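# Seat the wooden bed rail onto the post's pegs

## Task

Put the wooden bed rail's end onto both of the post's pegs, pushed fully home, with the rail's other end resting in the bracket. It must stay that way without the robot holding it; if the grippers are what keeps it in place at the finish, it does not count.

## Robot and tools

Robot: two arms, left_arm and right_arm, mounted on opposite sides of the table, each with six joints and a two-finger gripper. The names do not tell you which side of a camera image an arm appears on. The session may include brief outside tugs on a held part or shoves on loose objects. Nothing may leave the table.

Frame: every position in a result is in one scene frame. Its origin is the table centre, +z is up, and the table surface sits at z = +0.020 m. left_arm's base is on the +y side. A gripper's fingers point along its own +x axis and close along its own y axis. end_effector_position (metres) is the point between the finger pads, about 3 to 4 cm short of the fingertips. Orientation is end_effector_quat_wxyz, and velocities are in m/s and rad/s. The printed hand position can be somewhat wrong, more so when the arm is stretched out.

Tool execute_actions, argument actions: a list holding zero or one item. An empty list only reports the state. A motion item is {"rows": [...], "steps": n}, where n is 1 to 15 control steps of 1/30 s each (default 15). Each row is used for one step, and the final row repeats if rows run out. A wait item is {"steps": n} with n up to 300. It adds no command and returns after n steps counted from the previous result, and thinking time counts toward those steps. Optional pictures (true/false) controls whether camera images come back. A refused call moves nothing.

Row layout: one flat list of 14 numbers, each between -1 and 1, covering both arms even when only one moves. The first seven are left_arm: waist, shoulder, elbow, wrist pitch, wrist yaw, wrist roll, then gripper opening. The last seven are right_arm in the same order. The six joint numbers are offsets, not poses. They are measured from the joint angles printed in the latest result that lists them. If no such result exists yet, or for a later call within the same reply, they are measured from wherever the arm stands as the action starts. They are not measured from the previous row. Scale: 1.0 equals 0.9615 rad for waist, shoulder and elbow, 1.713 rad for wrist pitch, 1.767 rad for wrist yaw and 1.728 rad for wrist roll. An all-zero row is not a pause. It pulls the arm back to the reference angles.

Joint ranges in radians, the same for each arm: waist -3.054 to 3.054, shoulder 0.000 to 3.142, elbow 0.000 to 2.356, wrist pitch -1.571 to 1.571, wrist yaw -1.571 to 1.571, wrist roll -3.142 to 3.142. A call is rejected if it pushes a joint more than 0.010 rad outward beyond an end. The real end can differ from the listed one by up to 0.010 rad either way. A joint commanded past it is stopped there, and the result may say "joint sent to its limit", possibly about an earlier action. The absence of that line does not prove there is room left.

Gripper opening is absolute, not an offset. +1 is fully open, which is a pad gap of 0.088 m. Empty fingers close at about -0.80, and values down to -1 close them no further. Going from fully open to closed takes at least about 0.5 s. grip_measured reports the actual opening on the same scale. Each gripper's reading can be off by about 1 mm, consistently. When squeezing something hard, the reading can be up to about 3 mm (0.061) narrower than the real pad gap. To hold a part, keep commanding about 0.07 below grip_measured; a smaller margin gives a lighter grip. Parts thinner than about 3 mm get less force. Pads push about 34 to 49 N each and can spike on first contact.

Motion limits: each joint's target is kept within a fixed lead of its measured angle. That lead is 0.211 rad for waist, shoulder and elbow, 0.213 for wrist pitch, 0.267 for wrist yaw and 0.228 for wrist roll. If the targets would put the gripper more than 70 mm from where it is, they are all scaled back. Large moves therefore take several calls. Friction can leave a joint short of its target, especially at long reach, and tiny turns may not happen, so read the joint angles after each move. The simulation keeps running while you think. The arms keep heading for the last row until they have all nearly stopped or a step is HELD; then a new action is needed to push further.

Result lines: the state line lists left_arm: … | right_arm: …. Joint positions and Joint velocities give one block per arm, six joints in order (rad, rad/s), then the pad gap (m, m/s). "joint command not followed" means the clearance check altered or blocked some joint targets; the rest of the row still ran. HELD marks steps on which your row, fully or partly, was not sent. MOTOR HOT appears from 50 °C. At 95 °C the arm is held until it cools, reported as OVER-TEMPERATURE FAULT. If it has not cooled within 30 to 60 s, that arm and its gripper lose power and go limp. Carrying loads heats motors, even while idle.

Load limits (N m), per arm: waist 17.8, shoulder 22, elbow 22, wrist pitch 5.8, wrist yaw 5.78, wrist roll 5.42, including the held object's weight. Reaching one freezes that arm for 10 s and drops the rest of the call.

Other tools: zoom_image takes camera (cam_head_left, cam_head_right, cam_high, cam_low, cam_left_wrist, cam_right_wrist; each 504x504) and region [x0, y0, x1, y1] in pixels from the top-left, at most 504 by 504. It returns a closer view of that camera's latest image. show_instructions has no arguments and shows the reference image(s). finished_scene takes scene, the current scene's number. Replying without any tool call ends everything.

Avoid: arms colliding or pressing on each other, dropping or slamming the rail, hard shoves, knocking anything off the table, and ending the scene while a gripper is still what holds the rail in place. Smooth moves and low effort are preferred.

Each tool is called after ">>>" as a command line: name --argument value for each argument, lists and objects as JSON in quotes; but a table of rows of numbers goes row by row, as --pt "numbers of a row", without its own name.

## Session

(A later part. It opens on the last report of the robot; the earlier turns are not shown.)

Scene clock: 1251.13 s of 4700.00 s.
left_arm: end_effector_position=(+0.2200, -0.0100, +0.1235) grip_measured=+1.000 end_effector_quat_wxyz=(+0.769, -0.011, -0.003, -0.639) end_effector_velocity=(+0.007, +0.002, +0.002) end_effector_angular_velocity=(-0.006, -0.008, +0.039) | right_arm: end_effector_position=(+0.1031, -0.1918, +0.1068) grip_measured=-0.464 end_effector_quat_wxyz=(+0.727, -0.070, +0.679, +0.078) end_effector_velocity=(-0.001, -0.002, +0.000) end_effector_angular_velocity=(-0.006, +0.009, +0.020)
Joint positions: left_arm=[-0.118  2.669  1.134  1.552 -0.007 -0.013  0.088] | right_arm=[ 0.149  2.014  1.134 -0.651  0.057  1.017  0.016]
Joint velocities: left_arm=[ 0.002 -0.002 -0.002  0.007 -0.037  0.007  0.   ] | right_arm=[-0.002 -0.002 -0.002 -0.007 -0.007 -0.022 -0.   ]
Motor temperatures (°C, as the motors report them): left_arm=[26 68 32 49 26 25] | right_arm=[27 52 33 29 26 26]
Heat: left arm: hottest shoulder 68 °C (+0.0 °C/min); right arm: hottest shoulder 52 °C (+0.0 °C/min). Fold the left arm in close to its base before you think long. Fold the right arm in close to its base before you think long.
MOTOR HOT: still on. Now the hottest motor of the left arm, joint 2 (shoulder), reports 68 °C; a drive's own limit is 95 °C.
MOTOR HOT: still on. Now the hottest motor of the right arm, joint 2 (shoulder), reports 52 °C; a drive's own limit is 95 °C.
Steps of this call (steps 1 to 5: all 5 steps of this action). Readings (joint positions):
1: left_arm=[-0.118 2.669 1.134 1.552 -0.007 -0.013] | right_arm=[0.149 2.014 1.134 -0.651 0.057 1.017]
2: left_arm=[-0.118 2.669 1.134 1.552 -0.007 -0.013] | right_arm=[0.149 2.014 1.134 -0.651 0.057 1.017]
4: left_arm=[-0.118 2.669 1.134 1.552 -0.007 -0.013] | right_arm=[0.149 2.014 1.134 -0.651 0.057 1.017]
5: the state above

>>> execute_actions --actions '[{"rows":[[0,0,0,0,0,0,1,0.002,0.010,0,-0.002,0,0,-0.8],[0,0,0,0,0,0,1,0.002,0.010,0,-0.002,0,0,-0.8],[0,0,0,0,0,0,1,0.002,0.010,0,-0.002,0,0,-0.8],[0,0,0,0,0,0,1,0.002,0.010,0,-0.002,0,0,-0.8],[0,0,0,0,0,0,1,0.002,0.010,0,-0.002,0,0,-0.8],[0,0,0,0,0,0,1,0.002,0.010,0,-0.002,0,0,-0.8],[0,0,0,0,0,0,1,-0.025,0,0,-0.002,0.012,-0.003,-0.8]],"steps":15}]' --pictures false

>>> execute_actions --actions '[{"rows":[[0,0,0,0,0,0,1,0.002,0.010,0,-0.002,0,0,-0.8],[0,0,0,0,0,0,1,0.002,0.010,0,-0.002,0,0,-0.8],[0,0,0,0,0,0,1,0.002,0.010,0,-0.002,0,0,-0.8],[0,0,0,0,0,0,1,0.002,0.010,0,-0.002,0,0,-0.8],[0,0,0,0,0,0,1,0.002,0.010,0,-0.002,0,0,-0.8],[0,0,0,0,0,0,1,0.002,0.010,0,-0.002,0,0,-0.8],[0,0,0,0,0,0,1,-0.025,0,0,-0.002,0.012,-0.003,-0.8]],"steps":15}]' --pictures false

>>> execute_actions --actions '[{"rows":[[0,0,0,0,0,0,1,0.002,0.010,0,-0.002,0,0,-0.8],[0,0,0,0,0,0,1,0.002,0.010,0,-0.002,0,0,-0.8],[0,0,0,0,0,0,1,0.002,0.010,0,-0.002,0,0,-0.8],[0,0,0,0,0,0,1,0.002,0.010,0,-0.002,0,0,-0.8],[0,0,0,0,0,0,1,0.002,0.010,0,-0.002,0,0,-0.8],[0,0,0,0,0,0,1,0.002,0.010,0,-0.002,0,0,-0.8],[0,0,0,0,0,0,1,-0.025,0,0,-0.002,0.012,-0.003,-0.8]],"steps":15}]' --pictures false

>>> execute_actions --actions '[{"rows":[[0,0,0,0,0,0,1,0.002,0.010,0,-0.002,0,0,-0.8],[0,0,0,0,0,0,1,0.002,0.010,0,-0.002,0,0,-0.8],[0,0,0,0,0,0,1,0.002,0.010,0,-0.002,0,0,-0.8],[0,0,0,0,0,0,1,0.002,0.010,0,-0.002,0,0,-0.8],[0,0,0,0,0,0,1,0.002,0.010,0,-0.002,0,0,-0.8],[0,0,0,0,0,0,1,0.002,0.010,0,-0.002,0,0,-0.8],[0,0,0,0,0,0,1,-0.025,0,0,-0.002,0.012,-0.003,-0.8]],"steps":15}]' --pictures false

>>> execute_actions --actions '[{"rows":[[0,0,0,0,0,0,1,0.002,0.010,0,-0.002,0,0,-0.8],[0,0,0,0,0,0,1,0.002,0.010,0,-0.002,0,0,-0.8],[0,0,0,0,0,0,1,0.002,0.010,0,-0.002,0,0,-0.8],[0,0,0,0,0,0,1,0.002,0.010,0,-0.002,0,0,-0.8],[0,0,0,0,0,0,1,0.002,0.010,0,-0.002,0,0,-0.8],[0,0,0,0,0,0,1,0.002,0.010,0,-0.002,0,0,-0.8],[0,0,0,0,0,0,1,-0.025,0,0,-0.002,0.012,-0.003,-0.8]],"steps":15}]' --pictures false

>>> execute_actions --actions '[{"rows":[[0,0,0,0,0,0,1,0.002,0,0,0,0,0,-0.8]],"steps":6}]'

>>> zoom_image --camera "cam_left_wrist" --region '[250,170,390,310]'

Scene clock: 1264.00 s of 4700.00 s.
left_arm: end_effector_position=(+0.2200, -0.0100, +0.1235) grip_measured=+1.000 end_effector_quat_wxyz=(+0.769, -0.011, -0.003, -0.639) end_effector_velocity=(-0.003, +0.001, -0.002) end_effector_angular_velocity=(+0.011, +0.009, -0.010) | right_arm: end_effector_position=(+0.1033, -0.1921, +0.1064) grip_measured=-0.464 end_effector_quat_wxyz=(+0.727, -0.070, +0.679, +0.077) end_effector_velocity=(-0.002, -0.005, +0.000) end_effector_angular_velocity=(-0.019, +0.014, +0.005)
Joint positions: left_arm=[-0.118  2.669  1.134  1.552 -0.007 -0.013  0.088] | right_arm=[ 0.148  2.016  1.134 -0.651  0.056  1.017  0.016]
Joint velocities: left_arm=[-0.002 -0.002 -0.007 -0.007  0.007 -0.007  0.   ] | right_arm=[-0.002 -0.002 -0.002 -0.022 -0.007 -0.007  0.   ]
Motor temperatures (°C, as the motors report them): left_arm=[26 68 32 49 26 25] | right_arm=[27 52 33 29 26 26]
Heat: left arm: hottest shoulder 68 °C (+0.0 °C/min); right arm: hottest shoulder 52 °C (+0.0 °C/min). Fold the left arm in close to its base before you think long. Fold the right arm in close to its base before you think long.
MOTOR HOT: still on. Now the hottest motor of the left arm, joint 2 (shoulder), reports 68 °C; a drive's own limit is 95 °C.
MOTOR HOT: still on. Now the hottest motor of the right arm, joint 2 (shoulder), reports 52 °C; a drive's own limit is 95 °C.
Steps of this call (steps 1 to 15: the robot went on to your last target; steps 16 to 90: nothing new was sent; then 9.37 s passed at rest; steps 91 to 105: all 15 steps of this action). Readings (joint positions):
91: left_arm=[-0.118 2.669 1.134 1.552 -0.007 -0.013] | right_arm=[0.149 2.015 1.134 -0.651 0.057 1.017]
92: left_arm=[-0.118 2.669 1.134 1.552 -0.007 -0.013] | right_arm=[0.149 2.015 1.134 -0.651 0.057 1.017]
94: left_arm=[-0.118 2.669 1.134 1.552 -0.007 -0.013] | right_arm=[0.149 2.016 1.134 -0.651 0.057 1.017]
98: left_arm=[-0.118 2.669 1.134 1.552 -0.007 -0.013] | right_arm=[0.148 2.016 1.134 -0.651 0.056 1.017]
105: the state above

Scene clock: 1264.50 s of 4700.00 s.
left_arm: end_effector_position=(+0.2200, -0.0100, +0.1235) grip_measured=+1.000 end_effector_quat_wxyz=(+0.769, -0.011, -0.003, -0.639) end_effector_velocity=(-0.000, +0.001, -0.002) end_effector_angular_velocity=(+0.013, -0.005, +0.005) | right_arm: end_effector_position=(+0.1033, -0.1922, +0.1063) grip_measured=-0.464 end_effector_quat_wxyz=(+0.726, -0.070, +0.679, +0.077) end_effector_velocity=(-0.002, +0.002, +0.000) end_effector_angular_velocity=(+0.014, +0.018, +0.006)
Joint positions: left_arm=[-0.118  2.669  1.134  1.552 -0.007 -0.013  0.088] | right_arm=[ 0.148  2.016  1.134 -0.651  0.056  1.017  0.016]
Joint velocities: left_arm=[-0.002 -0.002 -0.007 -0.007 -0.007  0.007  0.   ] | right_arm=[-0.002 -0.002 -0.002  0.007 -0.022 -0.007  0.   ]
Motor temperatures (°C, as the motors report them): left_arm=[26 68 32 49 26 25] | right_arm=[27 52 33 29 26 26]
Heat: left arm: hottest shoulder 68 °C (+0.0 °C/min); right arm: hottest shoulder 52 °C (+0.0 °C/min). Fold the left arm in close to its base before you think long. Fold the right arm in close to its base before you think long.
MOTOR HOT: still on. Now the hottest motor of the left arm, joint 2 (shoulder), reports 68 °C; a drive's own limit is 95 °C.
MOTOR HOT: still on. Now the hottest motor of the right arm, joint 2 (shoulder), reports 52 °C; a drive's own limit is 95 °C.
Steps of this call (steps 1 to 15: all 15 steps of this action). Readings (joint positions):
1: left_arm=[-0.118 2.669 1.134 1.552 -0.007 -0.013] | right_arm=[0.149 2.016 1.134 -0.651 0.057 1.017]
2: left_arm=[-0.118 2.669 1.134 1.552 -0.007 -0.013] | right_arm=[0.149 2.016 1.134 -0.651 0.057 1.017]
4: left_arm=[-0.118 2.669 1.134 1.552 -0.007 -0.013] | right_arm=[0.149 2.016 1.134 -0.651 0.057 1.017]
8: left_arm=[-0.118 2.669 1.134 1.552 -0.007 -0.013] | right_arm=[0.148 2.016 1.134 -0.651 0.056 1.017]
15: the state above

Scene clock: 1265.00 s of 4700.00 s.
left_arm: end_effector_position=(+0.2200, -0.0100, +0.1235) grip_measured=+1.000 end_effector_quat_wxyz=(+0.769, -0.011, -0.003, -0.639) end_effector_velocity=(+0.004, +0.002, -0.002) end_effector_angular_velocity=(+0.013, -0.005, +0.025) | right_arm: end_effector_position=(+0.1033, -0.1922, +0.1063) grip_measured=-0.464 end_effector_quat_wxyz=(+0.726, -0.069, +0.680, +0.077) end_effector_velocity=(+0.001, -0.000, -0.001) end_effector_angular_velocity=(+0.004, +0.006, +0.000)
Joint positions: left_arm=[-0.118  2.669  1.134  1.552 -0.007 -0.013  0.088] | right_arm=[ 0.148  2.016  1.134 -0.651  0.055  1.017  0.016]
Joint velocities: left_arm=[ 0.002 -0.002 -0.007 -0.007 -0.022  0.007  0.   ] | right_arm=[-0.007  0.002 -0.002  0.007 -0.007 -0.007 -0.   ]
Motor temperatures (°C, as the motors report them): left_arm=[26 68 32 49 26 25] | right_arm=[27 52 33 29 26 26]
Heat: left arm: hottest shoulder 68 °C (+0.0 °C/min); right arm: hottest shoulder 52 °C (+0.0 °C/min). Fold the left arm in close to its base before you think long. Fold the right arm in close to its base before you think long.
MOTOR HOT: still on. Now the hottest motor of the left arm, joint 2 (shoulder), reports 68 °C; a drive's own limit is 95 °C.
MOTOR HOT: still on. Now the hottest motor of the right arm, joint 2 (shoulder), reports 52 °C; a drive's own limit is 95 °C.
Steps of this call (steps 1 to 15: all 15 steps of this action). Readings (joint positions):
1: left_arm=[-0.118 2.669 1.134 1.552 -0.007 -0.013] | right_arm=[0.149 2.016 1.134 -0.651 0.056 1.017]
2: left_arm=[-0.118 2.669 1.134 1.552 -0.007 -0.013] | right_arm=[0.149 2.016 1.134 -0.651 0.057 1.017]
4: left_arm=[-0.118 2.669 1.134 1.552 -0.007 -0.013] | right_arm=[0.149 2.016 1.134 -0.651 0.057 1.017]
8: left_arm=[-0.118 2.669 1.134 1.552 -0.007 -0.013] | right_arm=[0.148 2.016 1.134 -0.651 0.055 1.017]
15: the state above

Scene clock: 1265.50 s of 4700.00 s.
left_arm: end_effector_position=(+0.2200, -0.0100, +0.1235) grip_measured=+1.000 end_effector_quat_wxyz=(+0.769, -0.011, -0.003, -0.639) end_effector_velocity=(-0.000, +0.000, -0.001) end_effector_angular_velocity=(+0.006, +0.009, +0.005) | right_arm: end_effector_position=(+0.1033, -0.1922, +0.1063) grip_measured=-0.464 end_effector_quat_wxyz=(+0.726, -0.069, +0.680, +0.077) end_effector_velocity=(-0.000, -0.000, +0.001) end_effector_angular_velocity=(-0.000, +0.008, +0.005)
Joint positions: left_arm=[-0.118  2.669  1.134  1.552 -0.007 -0.013  0.088] | right_arm=[ 0.148  2.016  1.134 -0.651  0.055  1.017  0.016]
Joint velocities: left_arm=[-0.002 -0.002 -0.002 -0.007 -0.007 -0.007  0.   ] | right_arm=[-0.002 -0.002  0.002 -0.007 -0.007 -0.007 -0.   ]
Motor temperatures (°C, as the motors report them): left_arm=[26 68 32 49 26 25] | right_arm=[27 52 33 29 26 26]
Heat: left arm: hottest shoulder 68 °C (+0.0 °C/min); right arm: hottest shoulder 52 °C (+0.0 °C/min). Fold the left arm in close to its base before you think long. Fold the right arm in close to its base before you think long.
MOTOR HOT: still on. Now the hottest motor of the left arm, joint 2 (shoulder), reports 68 °C; a drive's own limit is 95 °C.
MOTOR HOT: still on. Now the hottest motor of the right arm, joint 2 (shoulder), reports 52 °C; a drive's own limit is 95 °C.
Steps of this call (steps 1 to 15: all 15 steps of this action). Readings (joint positions):
1: left_arm=[-0.118 2.669 1.134 1.552 -0.007 -0.013] | right_arm=[0.149 2.016 1.134 -0.651 0.055 1.017]
2: left_arm=[-0.118 2.669 1.134 1.552 -0.007 -0.013] | right_arm=[0.149 2.016 1.134 -0.651 0.056 1.017]
4: left_arm=[-0.118 2.669 1.134 1.552 -0.007 -0.013] | right_arm=[0.149 2.016 1.134 -0.651 0.056 1.017]
8: left_arm=[-0.118 2.669 1.134 1.552 -0.007 -0.013] | right_arm=[0.148 2.016 1.134 -0.651 0.055 1.017]
15: the state above

Scene clock: 1266.00 s of 4700.00 s.
left_arm: end_effector_position=(+0.2200, -0.0100, +0.1235) grip_measured=+1.000 end_effector_quat_wxyz=(+0.769, -0.011, -0.003, -0.639) end_effector_velocity=(-0.000, +0.000, -0.001) end_effector_angular_velocity=(+0.006, +0.009, +0.005) | right_arm: end_effector_position=(+0.1034, -0.1922, +0.1063) grip_measured=-0.464 end_effector_quat_wxyz=(+0.726, -0.069, +0.680, +0.077) end_effector_velocity=(+0.001, -0.003, -0.001) end_effector_angular_velocity=(-0.014, -0.003, +0.005)
Joint positions: left_arm=[-0.118  2.669  1.134  1.552 -0.007 -0.013  0.088] | right_arm=[ 0.147  2.016  1.134 -0.651  0.055  1.017  0.016]
Joint velocities: left_arm=[-0.002 -0.002 -0.002 -0.007 -0.007 -0.007  0.   ] | right_arm=[-0.002  0.002 -0.002 -0.007  0.007 -0.007 -0.001]
Motor temperatures (°C, as the motors report them): left_arm=[26 68 32 49 26 25] | right_arm=[27 52 33 29 26 26]
Heat: left arm: hottest shoulder 68 °C (+0.0 °C/min); right arm: hottest shoulder 52 °C (+0.0 °C/min). Fold the left arm in close to its base before you think long. Fold the right arm in close to its base before you think long.
MOTOR HOT: still on. Now the hottest motor of the left arm, joint 2 (shoulder), reports 68 °C; a drive's own limit is 95 °C.
MOTOR HOT: still on. Now the hottest motor of the right arm, joint 2 (shoulder), reports 52 °C; a drive's own limit is 95 °C.
Steps of this call (steps 1 to 15: all 15 steps of this action). Readings (joint positions):
1: left_arm=[-0.118 2.669 1.134 1.552 -0.007 -0.013] | right_arm=[0.148 2.016 1.134 -0.651 0.055 1.017]
2: left_arm=[-0.118 2.669 1.134 1.552 -0.007 -0.013] | right_arm=[0.149 2.016 1.134 -0.651 0.056 1.017]
4: left_arm=[-0.118 2.669 1.134 1.552 -0.007 -0.013] | right_arm=[0.149 2.016 1.134 -0.651 0.056 1.017]
8: left_arm=[-0.118 2.669 1.134 1.552 -0.007 -0.013] | right_arm=[0.148 2.016 1.134 -0.651 0.055 1.017]
15: the state above

Scene clock: 1266.20 s of 4700.00 s.
left_arm: end_effector_position=(+0.2200, -0.0100, +0.1235) grip_measured=+1.000 end_effector_quat_wxyz=(+0.769, -0.011, -0.003, -0.639) end_effector_velocity=(-0.001, +0.002, -0.005) end_effector_angular_velocity=(+0.013, +0.025, +0.004) | right_arm: end_effector_position=(+0.1030, -0.1920, +0.1063) grip_measured=-0.464 end_effector_quat_wxyz=(+0.726, -0.070, +0.679, +0.077) end_effector_velocity=(-0.001, -0.002, +0.000) end_effector_angular_velocity=(-0.004, +0.009, -0.009)
Joint positions: left_arm=[-0.118  2.669  1.134  1.552 -0.007 -0.013  0.088] | right_arm=[ 0.149  2.016  1.134 -0.651  0.055  1.017  0.016]
Joint velocities: left_arm=[-0.002  0.002 -0.007 -0.007 -0.007 -0.022  0.   ] | right_arm=[-0.002 -0.002 -0.002 -0.007 -0.007  0.007 -0.   ]
Motor temperatures (°C, as the motors report them): left_arm=[26 68 32 49 26 25] | right_arm=[27 52 33 29 26 26]
Heat: left arm: hottest shoulder 68 °C (+0.0 °C/min); right arm: hottest shoulder 52 °C (+0.0 °C/min). Fold the left arm in close to its base before you think long. Fold the right arm in close to its base before you think long.
MOTOR HOT: still on. Now the hottest motor of the left arm, joint 2 (shoulder), reports 68 °C; a drive's own limit is 95 °C.
MOTOR HOT: still on. Now the hottest motor of the right arm, joint 2 (shoulder), reports 52 °C; a drive's own limit is 95 °C.
Steps of this call (steps 1 to 6: all 6 steps of this action). Readings (joint positions):
1: left_arm=[-0.118 2.669 1.134 1.552 -0.007 -0.013] | right_arm=[0.148 2.016 1.134 -0.651 0.055 1.017]
2: left_arm=[-0.118 2.669 1.134 1.552 -0.007 -0.013] | right_arm=[0.149 2.016 1.134 -0.651 0.055 1.017]
4: left_arm=[-0.118 2.669 1.134 1.552 -0.007 -0.013] | right_arm=[0.149 2.016 1.134 -0.651 0.055 1.017]
6: the state above

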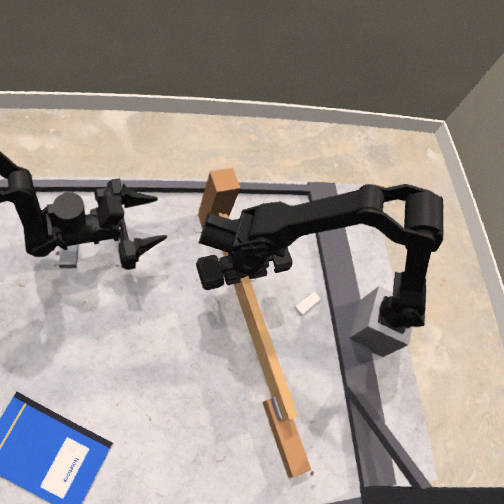

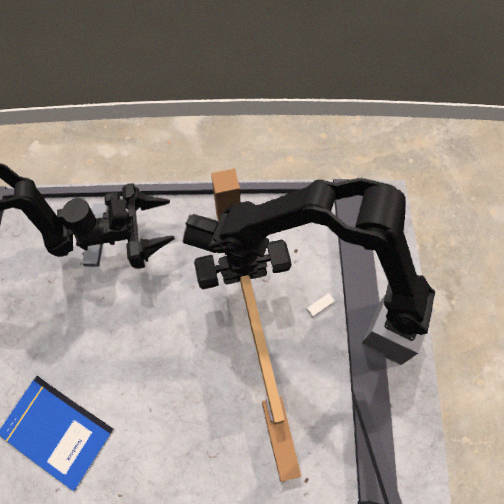

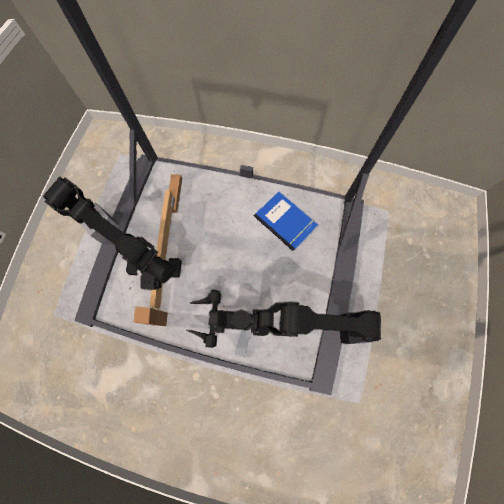

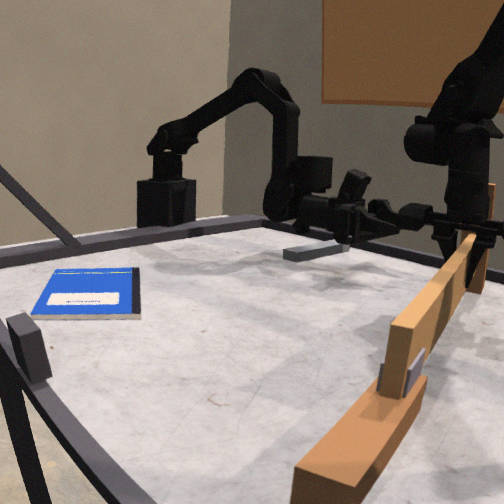

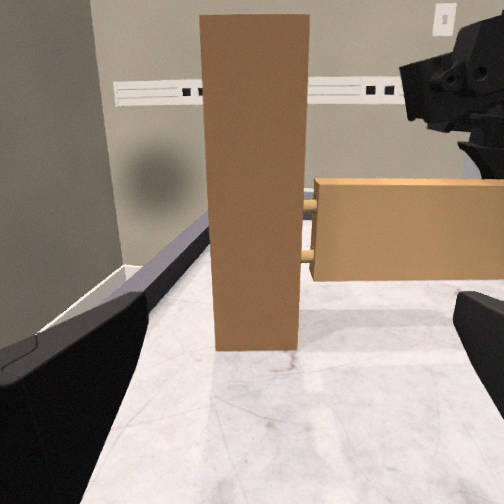

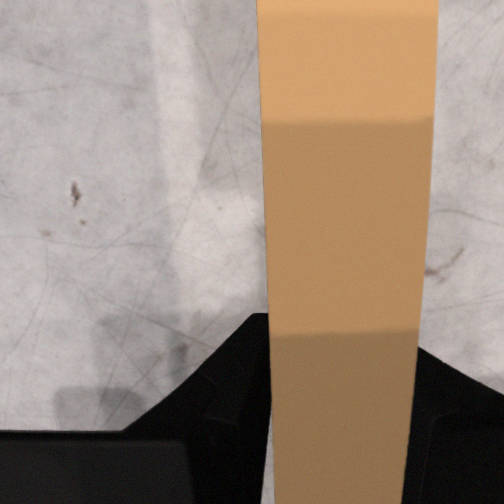

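Region (250, 170, 390, 310) of cam_left_wrist's 504x504 image, scaled by 3.600, with more detail than that image has.

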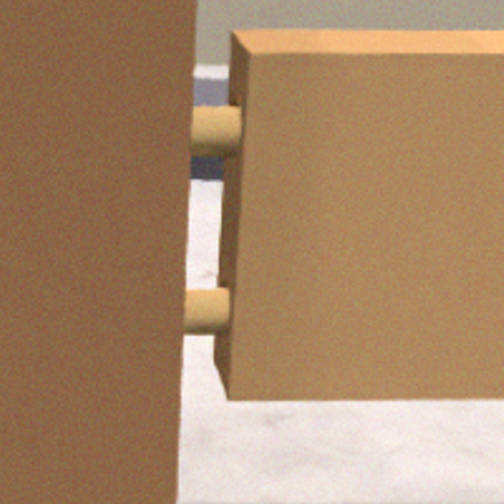

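>>> execute_actions --actions '[{"rows":[[0,0,0,0,0,0,1,0.002,0.0125,0,0,0,0,-0.8],[0,0,0,0,0,0,1,0.002,0.0125,0,0,0,0,-0.8],[0,0,0,0,0,0,1,0.002,0.0125,0,0,0,0,-0.8],[0,0,0,0,0,0,1,0.002,0.0125,0,0,0,0,-0.8],[0,0,0,0,0,0,1,0.002,0.0125,0,0,0,0,-0.8],[0,0,0,0,0,0,1,0.002,0.0125,0,0,0,0,-0.8],[0,0,0,0,0,0,1,-0.025,0,0,0,0.012,-0.003,-0.8]],"steps":15}]' --pictures false

>>> execute_actions --actions '[{"rows":[[0,0,0,0,0,0,1,0.002,0.0125,0,0,0,0,-0.8],[0,0,0,0,0,0,1,0.002,0.0125,0,0,0,0,-0.8],[0,0,0,0,0,0,1,0.002,0.0125,0,0,0,0,-0.8],[0,0,0,0,0,0,1,0.002,0.0125,0,0,0,0,-0.8],[0,0,0,0,0,0,1,0.002,0.0125,0,0,0,0,-0.8],[0,0,0,0,0,0,1,0.002,0.0125,0,0,0,0,-0.8],[0,0,0,0,0,0,1,-0.025,0,0,0,0.012,-0.003,-0.8]],"steps":15}]' --pictures false

>>> execute_actions --actions '[{"rows":[[0,0,0,0,0,0,1,0.002,0.0125,0,0,0,0,-0.8],[0,0,0,0,0,0,1,0.002,0.0125,0,0,0,0,-0.8],[0,0,0,0,0,0,1,0.002,0.0125,0,0,0,0,-0.8],[0,0,0,0,0,0,1,0.002,0.0125,0,0,0,0,-0.8],[0,0,0,0,0,0,1,0.002,0.0125,0,0,0,0,-0.8],[0,0,0,0,0,0,1,0.002,0.0125,0,0,0,0,-0.8],[0,0,0,0,0,0,1,-0.025,0,0,0,0.012,-0.003,-0.8]],"steps":15}]' --pictures false

>>> execute_actions --actions '[{"rows":[[0,0,0,0,0,0,1,0.002,0.0125,0,0,0,0,-0.8],[0,0,0,0,0,0,1,0.002,0.0125,0,0,0,0,-0.8],[0,0,0,0,0,0,1,0.002,0.0125,0,0,0,0,-0.8],[0,0,0,0,0,0,1,0.002,0.0125,0,0,0,0,-0.8],[0,0,0,0,0,0,1,0.002,0.0125,0,0,0,0,-0.8],[0,0,0,0,0,0,1,0.002,0.0125,0,0,0,0,-0.8],[0,0,0,0,0,0,1,-0.025,0,0,0,0.012,-0.003,-0.8]],"steps":15}]' --pictures false

>>> execute_actions --actions '[{"rows":[[0,0,0,0,0,0,1,0.002,0,0,0,0,0,-0.8]],"steps":6}]'

>>> zoom_image --camera "cam_left_wrist" --region '[250,170,390,310]'

Scene clock: 1278.97 s of 4700.00 s.
left_arm: end_effector_position=(+0.2200, -0.0100, +0.1235) grip_measured=+1.000 end_effector_quat_wxyz=(+0.769, -0.011, -0.003, -0.639) end_effector_velocity=(-0.001, +0.002, -0.008) end_effector_angular_velocity=(+0.030, +0.013, +0.005) | right_arm: end_effector_position=(+0.1035, -0.1923, +0.1054) grip_measured=-0.464 end_effector_quat_wxyz=(+0.726, -0.070, +0.680, +0.076) end_effector_velocity=(-0.000, -0.002, +0.002) end_effector_angular_velocity=(-0.005, -0.006, +0.009)
Joint positions: left_arm=[-0.118  2.669  1.134  1.552 -0.007 -0.013  0.088] | right_arm=[ 0.147  2.019  1.134 -0.649  0.055  1.017  0.016]
Joint velocities: left_arm=[-0.002  0.002 -0.007 -0.022 -0.007 -0.007  0.   ] | right_arm=[ 0.002 -0.007 -0.002 -0.007  0.007 -0.007 -0.   ]
Motor temperatures (°C, as the motors report them): left_arm=[26 68 32 49 26 25] | right_arm=[27 52 33 29 26 26]
Heat: left arm: hottest shoulder 68 °C (+0.0 °C/min); right arm: hottest shoulder 52 °C (+0.0 °C/min). Fold the left arm in close to its base before you think long. Fold the right arm in close to its base before you think long.
MOTOR HOT: still on. Now the hottest motor of the left arm, joint 2 (shoulder), reports 68 °C; a drive's own limit is 95 °C.
MOTOR HOT: still on. Now the hottest motor of the right arm, joint 2 (shoulder), reports 52 °C; a drive's own limit is 95 °C.
Steps of this call (steps 1 to 15: the robot went on to your last target; steps 16 to 90: nothing new was sent; then 9.27 s passed at rest; steps 91 to 105: all 15 steps of this action). Readings (joint positions):
91: left_arm=[-0.118 2.669 1.134 1.552 -0.007 -0.013] | right_arm=[0.149 2.016 1.134 -0.650 0.055 1.017]
92: left_arm=[-0.118 2.669 1.134 1.552 -0.007 -0.013] | right_arm=[0.149 2.016 1.134 -0.650 0.055 1.017]
94: left_arm=[-0.118 2.669 1.134 1.552 -0.007 -0.013] | right_arm=[0.149 2.017 1.134 -0.650 0.056 1.017]
98: left_arm=[-0.118 2.669 1.134 1.552 -0.007 -0.013] | right_arm=[0.147 2.019 1.134 -0.649 0.055 1.017]
105: the state above

Scene clock: 1279.47 s of 4700.00 s.
left_arm: end_effector_position=(+0.2200, -0.0100, +0.1235) grip_measured=+1.000 end_effector_quat_wxyz=(+0.769, -0.011, -0.003, -0.639) end_effector_velocity=(-0.002, -0.000, -0.001) end_effector_angular_velocity=(+0.006, +0.008, -0.010) | right_arm: end_effector_position=(+0.1035, -0.1924, +0.1053) grip_measured=-0.464 end_effector_quat_wxyz=(+0.726, -0.070, +0.680, +0.076) end_effector_velocity=(+0.000, -0.004, -0.001) end_effector_angular_velocity=(-0.014, -0.003, +0.005)
Joint positions: left_arm=[-0.118  2.669  1.134  1.552 -0.007 -0.013  0.088] | right_arm=[ 0.146  2.019  1.134 -0.649  0.054  1.017  0.016]
Joint velocities: left_arm=[-0.002 -0.002 -0.002 -0.007  0.007 -0.007  0.   ] | right_arm=[-0.002 -0.002 -0.007 -0.007  0.007 -0.007 -0.   ]
Motor temperatures (°C, as the motors report them): left_arm=[26 68 32 49 26 25] | right_arm=[27 52 33 29 26 26]
Heat: left arm: hottest shoulder 68 °C (+0.0 °C/min); right arm: hottest shoulder 52 °C (+0.0 °C/min). Fold the left arm in close to its base before you think long. Fold the right arm in close to its base before you think long.
MOTOR HOT: still on. Now the hottest motor of the left arm, joint 2 (shoulder), reports 68 °C; a drive's own limit is 95 °C.
MOTOR HOT: still on. Now the hottest motor of the right arm, joint 2 (shoulder), reports 52 °C; a drive's own limit is 95 °C.
Steps of this call (steps 1 to 15: all 15 steps of this action). Readings (joint positions):
1: left_arm=[-0.118 2.669 1.134 1.552 -0.007 -0.013] | right_arm=[0.148 2.019 1.134 -0.649 0.055 1.017]
2: left_arm=[-0.118 2.669 1.134 1.552 -0.007 -0.013] | right_arm=[0.148 2.019 1.134 -0.649 0.055 1.017]
4: left_arm=[-0.118 2.669 1.134 1.552 -0.007 -0.013] | right_arm=[0.148 2.019 1.134 -0.649 0.055 1.017]
8: left_arm=[-0.118 2.669 1.134 1.552 -0.007 -0.013] | right_arm=[0.146 2.019 1.134 -0.649 0.054 1.017]
15: the state above

Scene clock: 1279.97 s of 4700.00 s.
left_arm: end_effector_position=(+0.2200, -0.0100, +0.1235) grip_measured=+1.000 end_effector_quat_wxyz=(+0.769, -0.011, -0.003, -0.639) end_effector_velocity=(-0.000, +0.001, -0.002) end_effector_angular_velocity=(+0.013, -0.005, -0.005) | right_arm: end_effector_position=(+0.1035, -0.1925, +0.1051) grip_measured=-0.464 end_effector_quat_wxyz=(+0.725, -0.070, +0.680, +0.076) end_effector_velocity=(-0.002, -0.005, +0.000) end_effector_angular_velocity=(-0.018, +0.014, -0.009)
Joint positions: left_arm=[-0.118  2.669  1.134  1.552 -0.007 -0.013  0.088] | right_arm=[ 0.146  2.019  1.134 -0.649  0.053  1.017  0.016]
Joint velocities: left_arm=[ 0.002 -0.002 -0.007 -0.007  0.007  0.007  0.   ] | right_arm=[-0.002 -0.002 -0.002 -0.022 -0.007  0.007 -0.   ]
Motor temperatures (°C, as the motors report them): left_arm=[26 68 32 49 26 25] | right_arm=[27 52 33 29 26 26]
Heat: left arm: hottest shoulder 68 °C (+0.0 °C/min); right arm: hottest shoulder 52 °C (+0.0 °C/min). Fold the left arm in close to its base before you think long. Fold the right arm in close to its base before you think long.
MOTOR HOT: still on. Now the hottest motor of the left arm, joint 2 (shoulder), reports 68 °C; a drive's own limit is 95 °C.
MOTOR HOT: still on. Now the hottest motor of the right arm, joint 2 (shoulder), reports 52 °C; a drive's own limit is 95 °C.
Steps of this call (steps 1 to 15: all 15 steps of this action). Readings (joint positions):
1: left_arm=[-0.118 2.669 1.134 1.552 -0.007 -0.013] | right_arm=[0.147 2.019 1.134 -0.649 0.054 1.017]
2: left_arm=[-0.118 2.669 1.134 1.552 -0.007 -0.013] | right_arm=[0.148 2.019 1.134 -0.649 0.055 1.017]
4: left_arm=[-0.118 2.669 1.134 1.552 -0.007 -0.013] | right_arm=[0.148 2.019 1.134 -0.649 0.055 1.017]
8: left_arm=[-0.118 2.669 1.134 1.552 -0.007 -0.013] | right_arm=[0.146 2.019 1.134 -0.649 0.053 1.017]
15: the state above

Scene clock: 1280.47 s of 4700.00 s.
left_arm: end_effector_position=(+0.2200, -0.0100, +0.1235) grip_measured=+1.000 end_effector_quat_wxyz=(+0.769, -0.011, -0.003, -0.639) end_effector_velocity=(-0.000, -0.000, +0.002) end_effector_angular_velocity=(+0.001, +0.008, +0.005) | right_arm: end_effector_position=(+0.1034, -0.1924, +0.1051) grip_measured=-0.464 end_effector_quat_wxyz=(+0.725, -0.070, +0.681, +0.076) end_effector_velocity=(-0.002, -0.005, +0.000) end_effector_angular_velocity=(-0.019, +0.014, +0.005)
Joint positions: left_arm=[-0.118  2.669  1.134  1.552 -0.007 -0.013  0.088] | right_arm=[ 0.146  2.019  1.134 -0.649  0.053  1.017  0.016]
Joint velocities: left_arm=[-0.002 -0.007 -0.002 -0.007 -0.007 -0.007  0.   ] | right_arm=[-0.002 -0.002 -0.002 -0.022 -0.007 -0.007 -0.   ]
Motor temperatures (°C, as the motors report them): left_arm=[26 68 32 49 26 25] | right_arm=[27 52 33 29 26 26]
Heat: left arm: hottest shoulder 68 °C (+0.0 °C/min); right arm: hottest shoulder 52 °C (+0.0 °C/min). Fold the left arm in close to its base before you think long. Fold the right arm in close to its base before you think long.
MOTOR HOT: still on. Now the hottest motor of the left arm, joint 2 (shoulder), reports 68 °C; a drive's own limit is 95 °C.
MOTOR HOT: still on. Now the hottest motor of the right arm, joint 2 (shoulder), reports 52 °C; a drive's own limit is 95 °C.
Steps of this call (steps 1 to 15: all 15 steps of this action). Readings (joint positions):
1: left_arm=[-0.118 2.669 1.134 1.552 -0.007 -0.013] | right_arm=[0.147 2.019 1.134 -0.649 0.054 1.017]
2: left_arm=[-0.118 2.669 1.134 1.552 -0.007 -0.013] | right_arm=[0.147 2.019 1.134 -0.649 0.054 1.017]
4: left_arm=[-0.118 2.669 1.134 1.552 -0.007 -0.013] | right_arm=[0.147 2.019 1.134 -0.649 0.054 1.017]
8: left_arm=[-0.118 2.669 1.134 1.552 -0.007 -0.013] | right_arm=[0.146 2.019 1.134 -0.649 0.053 1.017]
15: the state above

Scene clock: 1280.67 s of 4700.00 s.
left_arm: end_effector_position=(+0.2200, -0.0100, +0.1235) grip_measured=+1.000 end_effector_quat_wxyz=(+0.769, -0.011, -0.003, -0.639) end_effector_velocity=(-0.000, +0.000, -0.001) end_effector_angular_velocity=(+0.003, +0.023, +0.004) | right_arm: end_effector_position=(+0.1032, -0.1923, +0.1051) grip_measured=-0.464 end_effector_quat_wxyz=(+0.726, -0.070, +0.680, +0.076) end_effector_velocity=(-0.001, +0.003, +0.001) end_effector_angular_velocity=(+0.018, +0.016, +0.006)
Joint positions: left_arm=[-0.118  2.669  1.134  1.552 -0.007 -0.013  0.088] | right_arm=[ 0.147  2.019  1.134 -0.649  0.054  1.017  0.016]
Joint velocities: left_arm=[-0.002 -0.002 -0.002 -0.007 -0.007 -0.022  0.   ] | right_arm=[-0.002 -0.002  0.002  0.007 -0.022 -0.007  0.   ]
Motor temperatures (°C, as the motors report them): left_arm=[26 68 32 49 26 25] | right_arm=[27 52 33 29 26 26]
Heat: left arm: hottest shoulder 68 °C (+0.0 °C/min); right arm: hottest shoulder 52 °C (+0.0 °C/min). Fold the left arm in close to its base before you think long. Fold the right arm in close to its base before you think long.
MOTOR HOT: still on. Now the hottest motor of the left arm, joint 2 (shoulder), reports 68 °C; a drive's own limit is 95 °C.
MOTOR HOT: still on. Now the hottest motor of the right arm, joint 2 (shoulder), reports 52 °C; a drive's own limit is 95 °C.
Steps of this call (steps 1 to 6: all 6 steps of this action). Readings (joint positions):
1: left_arm=[-0.118 2.669 1.134 1.552 -0.007 -0.013] | right_arm=[0.147 2.019 1.134 -0.649 0.053 1.017]
2: left_arm=[-0.118 2.669 1.134 1.552 -0.007 -0.013] | right_arm=[0.147 2.019 1.134 -0.649 0.054 1.017]
4: left_arm=[-0.118 2.669 1.134 1.552 -0.007 -0.013] | right_arm=[0.147 2.019 1.134 -0.649 0.054 1.017]
6: the state above

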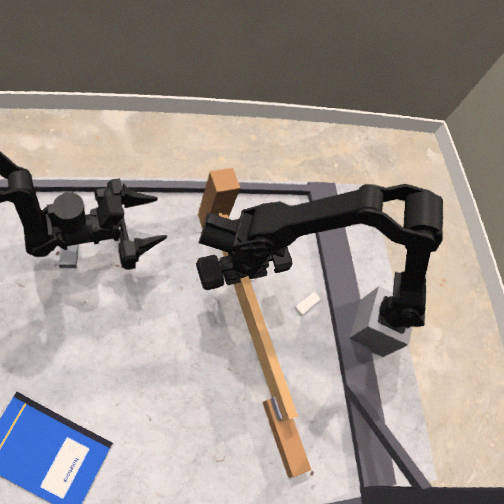

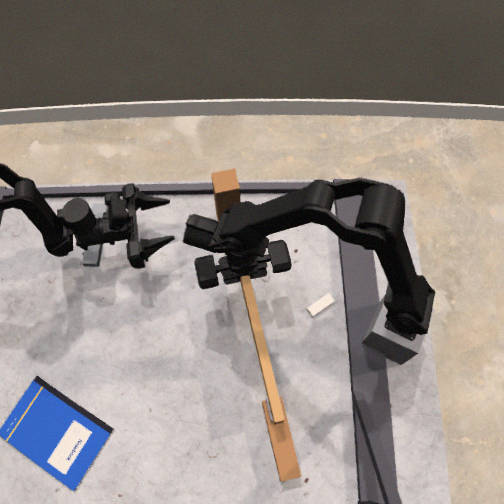

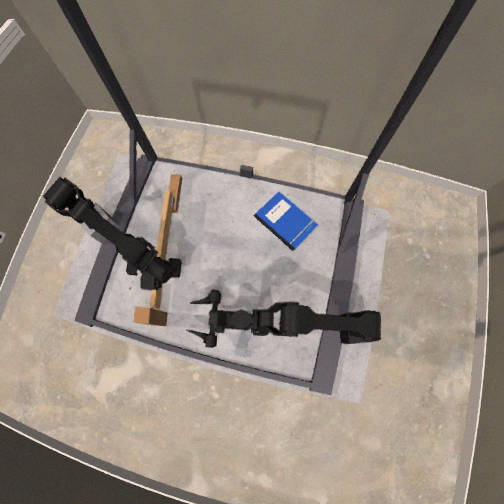

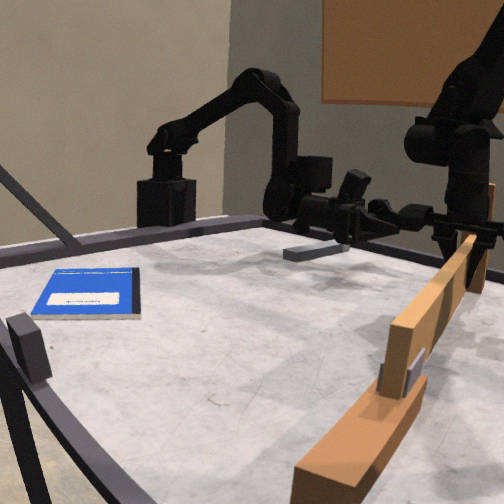

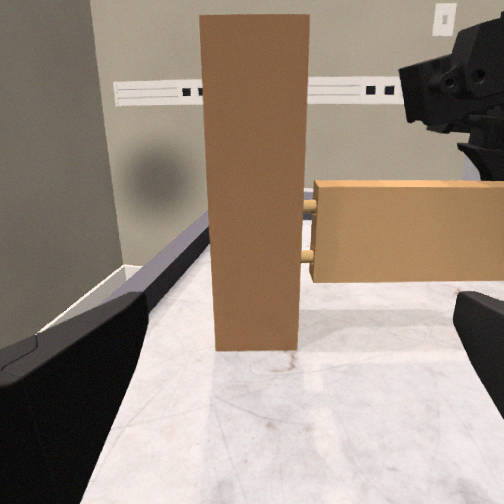

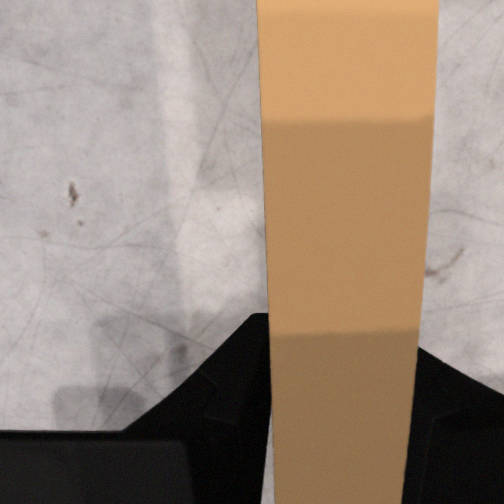

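Region (250, 170, 390, 310) of cam_left_wrist's 504x504 image, scaled by 3.600, with more detail than that image has.

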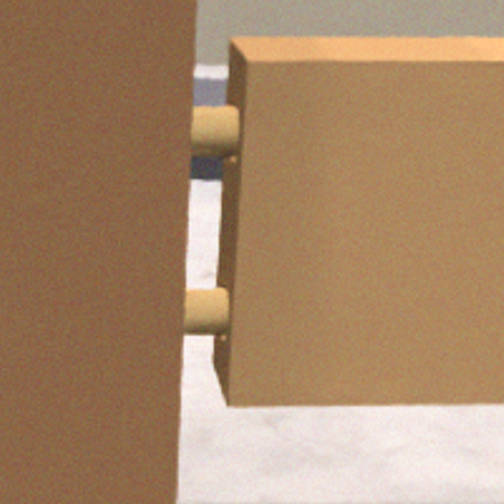

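>>> execute_actions --actions '[{"rows":[[0,0,0,0,0,0,1,-0.02,0,0,0.001,0.01,-0.002,-0.8],[0,0,0,0,0,0,1,-0.02,0,0,0.002,0.01,-0.002,-0.8],[0,0,0,0,0,0,1,-0.02,0,0,0.003,0.01,-0.002,-0.8],[0,0,0,0,0,0,1,-0.02,0,0,0.004,0.01,-0.002,-0.8],[0,0,0,0,0,0,1,-0.02,0,0,0.005,0.01,-0.002,-0.8],[0,0,0,0,0,0,1,-0.02,0,0,0.006,0.01,-0.002,-0.8],[0,0,0,0,0,0,1,-0.02,0,0,0.007,0.01,-0.002,-0.8],[0,0,0,0,0,0,1,-0.02,0,0,0.008,0.01,-0.002,-0.8],[0,0,0,0,0,0,1,-0.02,0,0,0.009,0.01,-0.002,-0.8],[0,0,0,0,0,0,1,-0.02,0,0,0.010,0.01,-0.002,-0.8],[0,0,0,0,0,0,1,-0.02,0,0,0.011,0.01,-0.002,-0.8],[0,0,0,0,0,0,1,-0.02,0,0,0.012,0.01,-0.002,-0.8],[0,0,0,0,0,0,1,-0.02,0,0,0.013,0.01,-0.002,-0.8]],"steps":15}]' --pictures false

>>> execute_actions --actions '[{"rows":[[0,0,0,0,0,0,1,0.002,-0.033,0,0,0,0,-0.8]],"steps":6}]' --pictures false

>>> execute_actions --actions '[{"rows":[[0,0,0,0,0,0,1,-0.02,0,0,-0.001,0.01,-0.002,-0.8],[0,0,0,0,0,0,1,-0.02,0,0,-0.002,0.01,-0.002,-0.8],[0,0,0,0,0,0,1,-0.02,0,0,-0.003,0.01,-0.002,-0.8],[0,0,0,0,0,0,1,-0.02,0,0,-0.004,0.01,-0.002,-0.8],[0,0,0,0,0,0,1,-0.02,0,0,-0.005,0.01,-0.002,-0.8],[0,0,0,0,0,0,1,-0.02,0,0,-0.006,0.01,-0.002,-0.8],[0,0,0,0,0,0,1,-0.02,0,0,-0.007,0.01,-0.002,-0.8],[0,0,0,0,0,0,1,-0.02,0,0,-0.008,0.01,-0.002,-0.8],[0,0,0,0,0,0,1,-0.02,0,0,-0.009,0.01,-0.002,-0.8],[0,0,0,0,0,0,1,-0.02,0,0,-0.010,0.01,-0.002,-0.8],[0,0,0,0,0,0,1,-0.02,0,0,-0.011,0.01,-0.002,-0.8],[0,0,0,0,0,0,1,-0.02,0,0,-0.012,0.01,-0.002,-0.8]],"steps":15}]' --pictures false

>>> execute_actions --actions '[{"rows":[[0,0,0,0,0,0,1,0.002,0,0,0,0,0,-0.8]],"steps":6}]'

>>> zoom_image --camera "cam_left_wrist" --region '[250,170,390,310]'

Scene clock: 1295.90 s of 4700.00 s.
left_arm: end_effector_position=(+0.2200, -0.0100, +0.1235) grip_measured=+1.000 end_effector_quat_wxyz=(+0.769, -0.011, -0.003, -0.639) end_effector_velocity=(+0.002, +0.001, -0.004) end_effector_angular_velocity=(+0.011, +0.009, +0.010) | right_arm: end_effector_position=(+0.1036, -0.1918, +0.1052) grip_measured=-0.464 end_effector_quat_wxyz=(+0.726, -0.069, +0.680, +0.077) end_effector_velocity=(-0.002, +0.001, +0.001) end_effector_angular_velocity=(+0.015, +0.018, -0.009)
Joint positions: left_arm=[-0.118  2.669  1.134  1.552 -0.007 -0.013  0.088] | right_arm=[ 0.146  2.019  1.134 -0.646  0.053  1.017  0.016]
Joint velocities: left_arm=[ 0.002  0.002 -0.002 -0.007 -0.007 -0.007  0.   ] | right_arm=[-0.002 -0.007 -0.007  0.007 -0.022  0.007 -0.   ]
Motor temperatures (°C, as the motors report them): left_arm=[26 69 32 49 26 25] | right_arm=[27 52 33 29 26 26]
Heat: left arm: hottest shoulder 69 °C (+1.0 °C/min); right arm: hottest shoulder 52 °C (+0.0 °C/min). Fold the left arm in close to its base before you think long. Fold the right arm in close to its base before you think long.
MOTOR HOT: still on. Now the hottest motor of the left arm, joint 2 (shoulder), reports 69 °C; a drive's own limit is 95 °C.
MOTOR HOT: still on. Now the hottest motor of the right arm, joint 2 (shoulder), reports 52 °C; a drive's own limit is 95 °C.
Steps of this call (steps 1 to 15: the robot went on to your last target; steps 16 to 90: nothing new was sent; then 11.73 s passed at rest; steps 91 to 105: all 15 steps of this action). Readings (joint positions):
91: left_arm=[-0.118 2.669 1.134 1.552 -0.007 -0.013] | right_arm=[0.147 2.019 1.134 -0.649 0.054 1.017]
92: left_arm=[-0.118 2.669 1.134 1.552 -0.007 -0.013] | right_arm=[0.147 2.019 1.134 -0.649 0.053 1.017]
94: left_arm=[-0.118 2.669 1.134 1.552 -0.007 -0.013] | right_arm=[0.146 2.019 1.134 -0.649 0.053 1.017]
98: left_arm=[-0.118 2.669 1.134 1.552 -0.007 -0.013] | right_arm=[0.146 2.019 1.134 -0.648 0.053 1.017]
105: the state above

Scene clock: 1296.10 s of 4700.00 s.
left_arm: end_effector_position=(+0.2200, -0.0100, +0.1235) grip_measured=+1.000 end_effector_quat_wxyz=(+0.769, -0.011, -0.003, -0.639) end_effector_velocity=(-0.000, +0.001, -0.007) end_effector_angular_velocity=(+0.025, +0.012, +0.005) | right_arm: end_effector_position=(+0.1034, -0.1915, +0.1058) grip_measured=-0.464 end_effector_quat_wxyz=(+0.726, -0.069, +0.680, +0.078) end_effector_velocity=(-0.001, -0.001, +0.002) end_effector_angular_velocity=(-0.000, +0.008, +0.005)
Joint positions: left_arm=[-0.118  2.669  1.134  1.552 -0.007 -0.013  0.088] | right_arm=[ 0.148  2.017  1.134 -0.647  0.054  1.017  0.016]
Joint velocities: left_arm=[-0.002  0.002 -0.002 -0.022 -0.007 -0.007  0.   ] | right_arm=[-0.002 -0.007 -0.002 -0.007 -0.007 -0.007 -0.   ]
Motor temperatures (°C, as the motors report them): left_arm=[26 69 32 49 26 25] | right_arm=[27 52 33 29 26 26]
Heat: left arm: hottest shoulder 69 °C (+1.0 °C/min); right arm: hottest shoulder 52 °C (+0.0 °C/min). Fold the left arm in close to its base before you think long. Fold the right arm in close to its base before you think long.
MOTOR HOT: still on. Now the hottest motor of the left arm, joint 2 (shoulder), reports 69 °C; a drive's own limit is 95 °C.
MOTOR HOT: still on. Now the hottest motor of the right arm, joint 2 (shoulder), reports 52 °C; a drive's own limit is 95 °C.
Steps of this call (steps 1 to 6: all 6 steps of this action). Readings (joint positions):
1: left_arm=[-0.118 2.669 1.134 1.552 -0.007 -0.013] | right_arm=[0.147 2.018 1.134 -0.646 0.054 1.017]
2: left_arm=[-0.118 2.669 1.134 1.552 -0.007 -0.013] | right_arm=[0.148 2.018 1.134 -0.646 0.054 1.017]
4: left_arm=[-0.118 2.669 1.134 1.552 -0.007 -0.013] | right_arm=[0.148 2.018 1.134 -0.646 0.054 1.017]
6: the state above

Scene clock: 1296.60 s of 4700.00 s.
left_arm: end_effector_position=(+0.2200, -0.0100, +0.1235) grip_measured=+1.000 end_effector_quat_wxyz=(+0.769, -0.011, -0.003, -0.639) end_effector_velocity=(-0.001, +0.003, -0.001) end_effector_angular_velocity=(+0.001, +0.008, +0.005) | right_arm: end_effector_position=(+0.1034, -0.1925, +0.1058) grip_measured=-0.464 end_effector_quat_wxyz=(+0.726, -0.070, +0.680, +0.076) end_effector_velocity=(-0.001, -0.002, +0.000) end_effector_angular_velocity=(-0.006, +0.009, +0.020)
Joint positions: left_arm=[-0.118  2.669  1.134  1.552 -0.007 -0.013  0.088] | right_arm=[ 0.146  2.017  1.134 -0.651  0.054  1.017  0.016]
Joint velocities: left_arm=[-0.002 -0.002 -0.012  0.007 -0.007 -0.007  0.   ] | right_arm=[-0.002 -0.002 -0.002 -0.007 -0.007 -0.022 -0.   ]
Motor temperatures (°C, as the motors report them): left_arm=[26 69 32 49 26 25] | right_arm=[27 52 33 29 26 26]
Heat: left arm: hottest shoulder 69 °C (+1.0 °C/min); right arm: hottest shoulder 52 °C (+0.0 °C/min). Fold the left arm in close to its base before you think long. Fold the right arm in close to its base before you think long.
MOTOR HOT: still on. Now the hottest motor of the left arm, joint 2 (shoulder), reports 69 °C; a drive's own limit is 95 °C.
MOTOR HOT: still on. Now the hottest motor of the right arm, joint 2 (shoulder), reports 52 °C; a drive's own limit is 95 °C.
Steps of this call (steps 1 to 15: all 15 steps of this action). Readings (joint positions):
1: left_arm=[-0.118 2.669 1.134 1.552 -0.007 -0.013] | right_arm=[0.147 2.017 1.134 -0.647 0.054 1.017]
2: left_arm=[-0.118 2.669 1.134 1.552 -0.007 -0.013] | right_arm=[0.147 2.017 1.134 -0.647 0.054 1.017]
4: left_arm=[-0.118 2.669 1.134 1.552 -0.007 -0.013] | right_arm=[0.147 2.017 1.134 -0.648 0.054 1.017]
8: left_arm=[-0.118 2.669 1.134 1.552 -0.007 -0.013] | right_arm=[0.146 2.017 1.134 -0.649 0.054 1.017]
15: the state above

Scene clock: 1296.80 s of 4700.00 s.
left_arm: end_effector_position=(+0.2200, -0.0100, +0.1235) grip_measured=+1.000 end_effector_quat_wxyz=(+0.769, -0.011, -0.003, -0.639) end_effector_velocity=(-0.000, -0.000, +0.002) end_effector_angular_velocity=(+0.001, +0.008, +0.005) | right_arm: end_effector_position=(+0.1032, -0.1923, +0.1058) grip_measured=-0.464 end_effector_quat_wxyz=(+0.726, -0.070, +0.680, +0.077) end_effector_velocity=(-0.001, -0.002, +0.000) end_effector_angular_velocity=(-0.005, +0.009, +0.005)
Joint positions: left_arm=[-0.118  2.669  1.134  1.552 -0.007 -0.013  0.088] | right_arm=[ 0.148  2.017  1.134 -0.651  0.054  1.017  0.016]
Joint velocities: left_arm=[-0.002 -0.007 -0.002 -0.007 -0.007 -0.007  0.   ] | right_arm=[-0.002 -0.002 -0.002 -0.007 -0.007 -0.007 -0.   ]
Motor temperatures (°C, as the motors report them): left_arm=[26 69 32 49 26 25] | right_arm=[27 52 33 29 26 26]
Heat: left arm: hottest shoulder 69 °C (+1.0 °C/min); right arm: hottest shoulder 52 °C (+0.0 °C/min). Fold the left arm in close to its base before you think long. Fold the right arm in close to its base before you think long.
MOTOR HOT: still on. Now the hottest motor of the left arm, joint 2 (shoulder), reports 69 °C; a drive's own limit is 95 °C.
MOTOR HOT: still on. Now the hottest motor of the right arm, joint 2 (shoulder), reports 52 °C; a drive's own limit is 95 °C.
Steps of this call (steps 1 to 6: all 6 steps of this action). Readings (joint positions):
1: left_arm=[-0.118 2.669 1.134 1.552 -0.007 -0.013] | right_arm=[0.147 2.017 1.134 -0.651 0.054 1.017]
2: left_arm=[-0.118 2.669 1.134 1.552 -0.007 -0.013] | right_arm=[0.147 2.017 1.134 -0.651 0.054 1.017]
4: left_arm=[-0.118 2.669 1.134 1.552 -0.007 -0.013] | right_arm=[0.148 2.017 1.134 -0.651 0.054 1.017]
6: the state above

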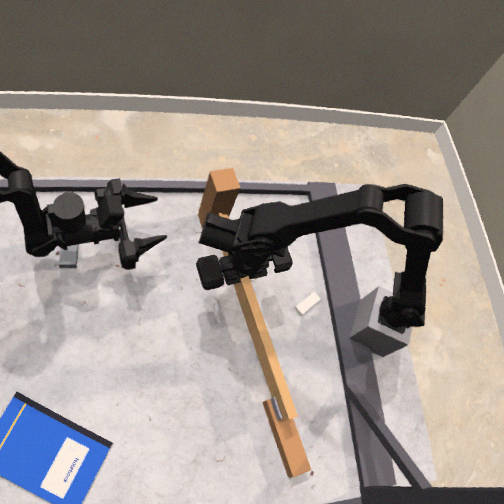

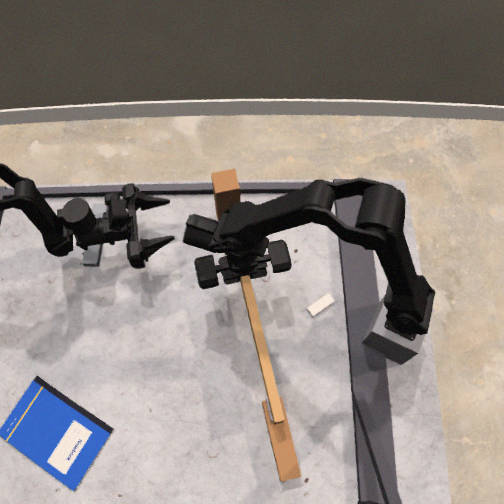

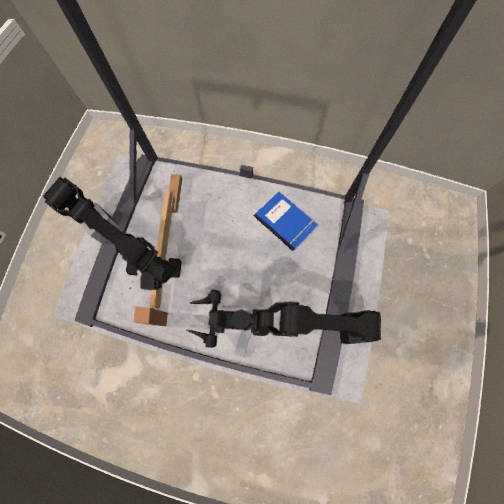

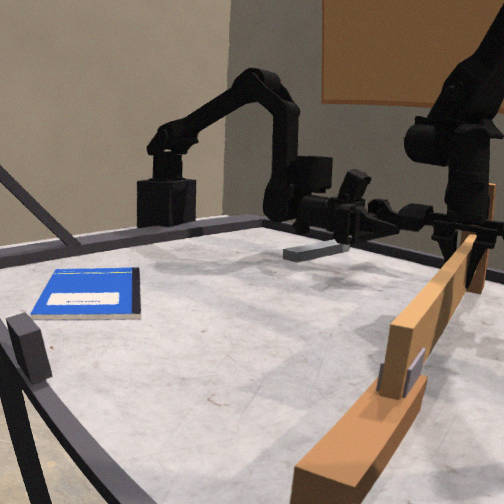

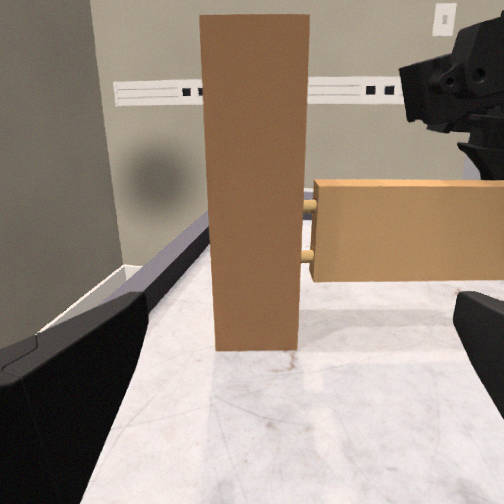

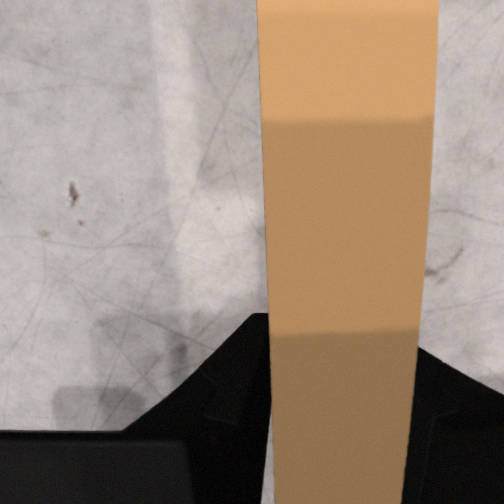

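Region (250, 170, 390, 310) of cam_left_wrist's 504x504 image, scaled by 3.600, with more detail than that image has.

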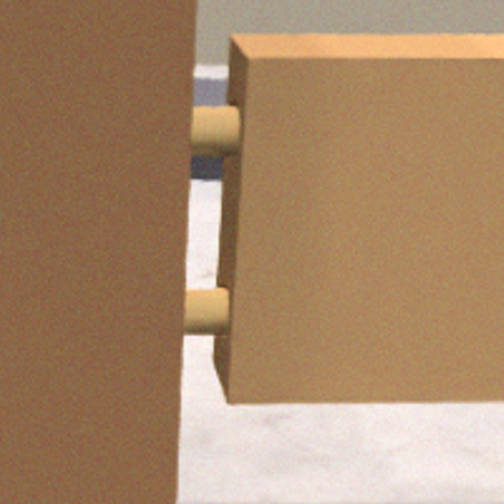

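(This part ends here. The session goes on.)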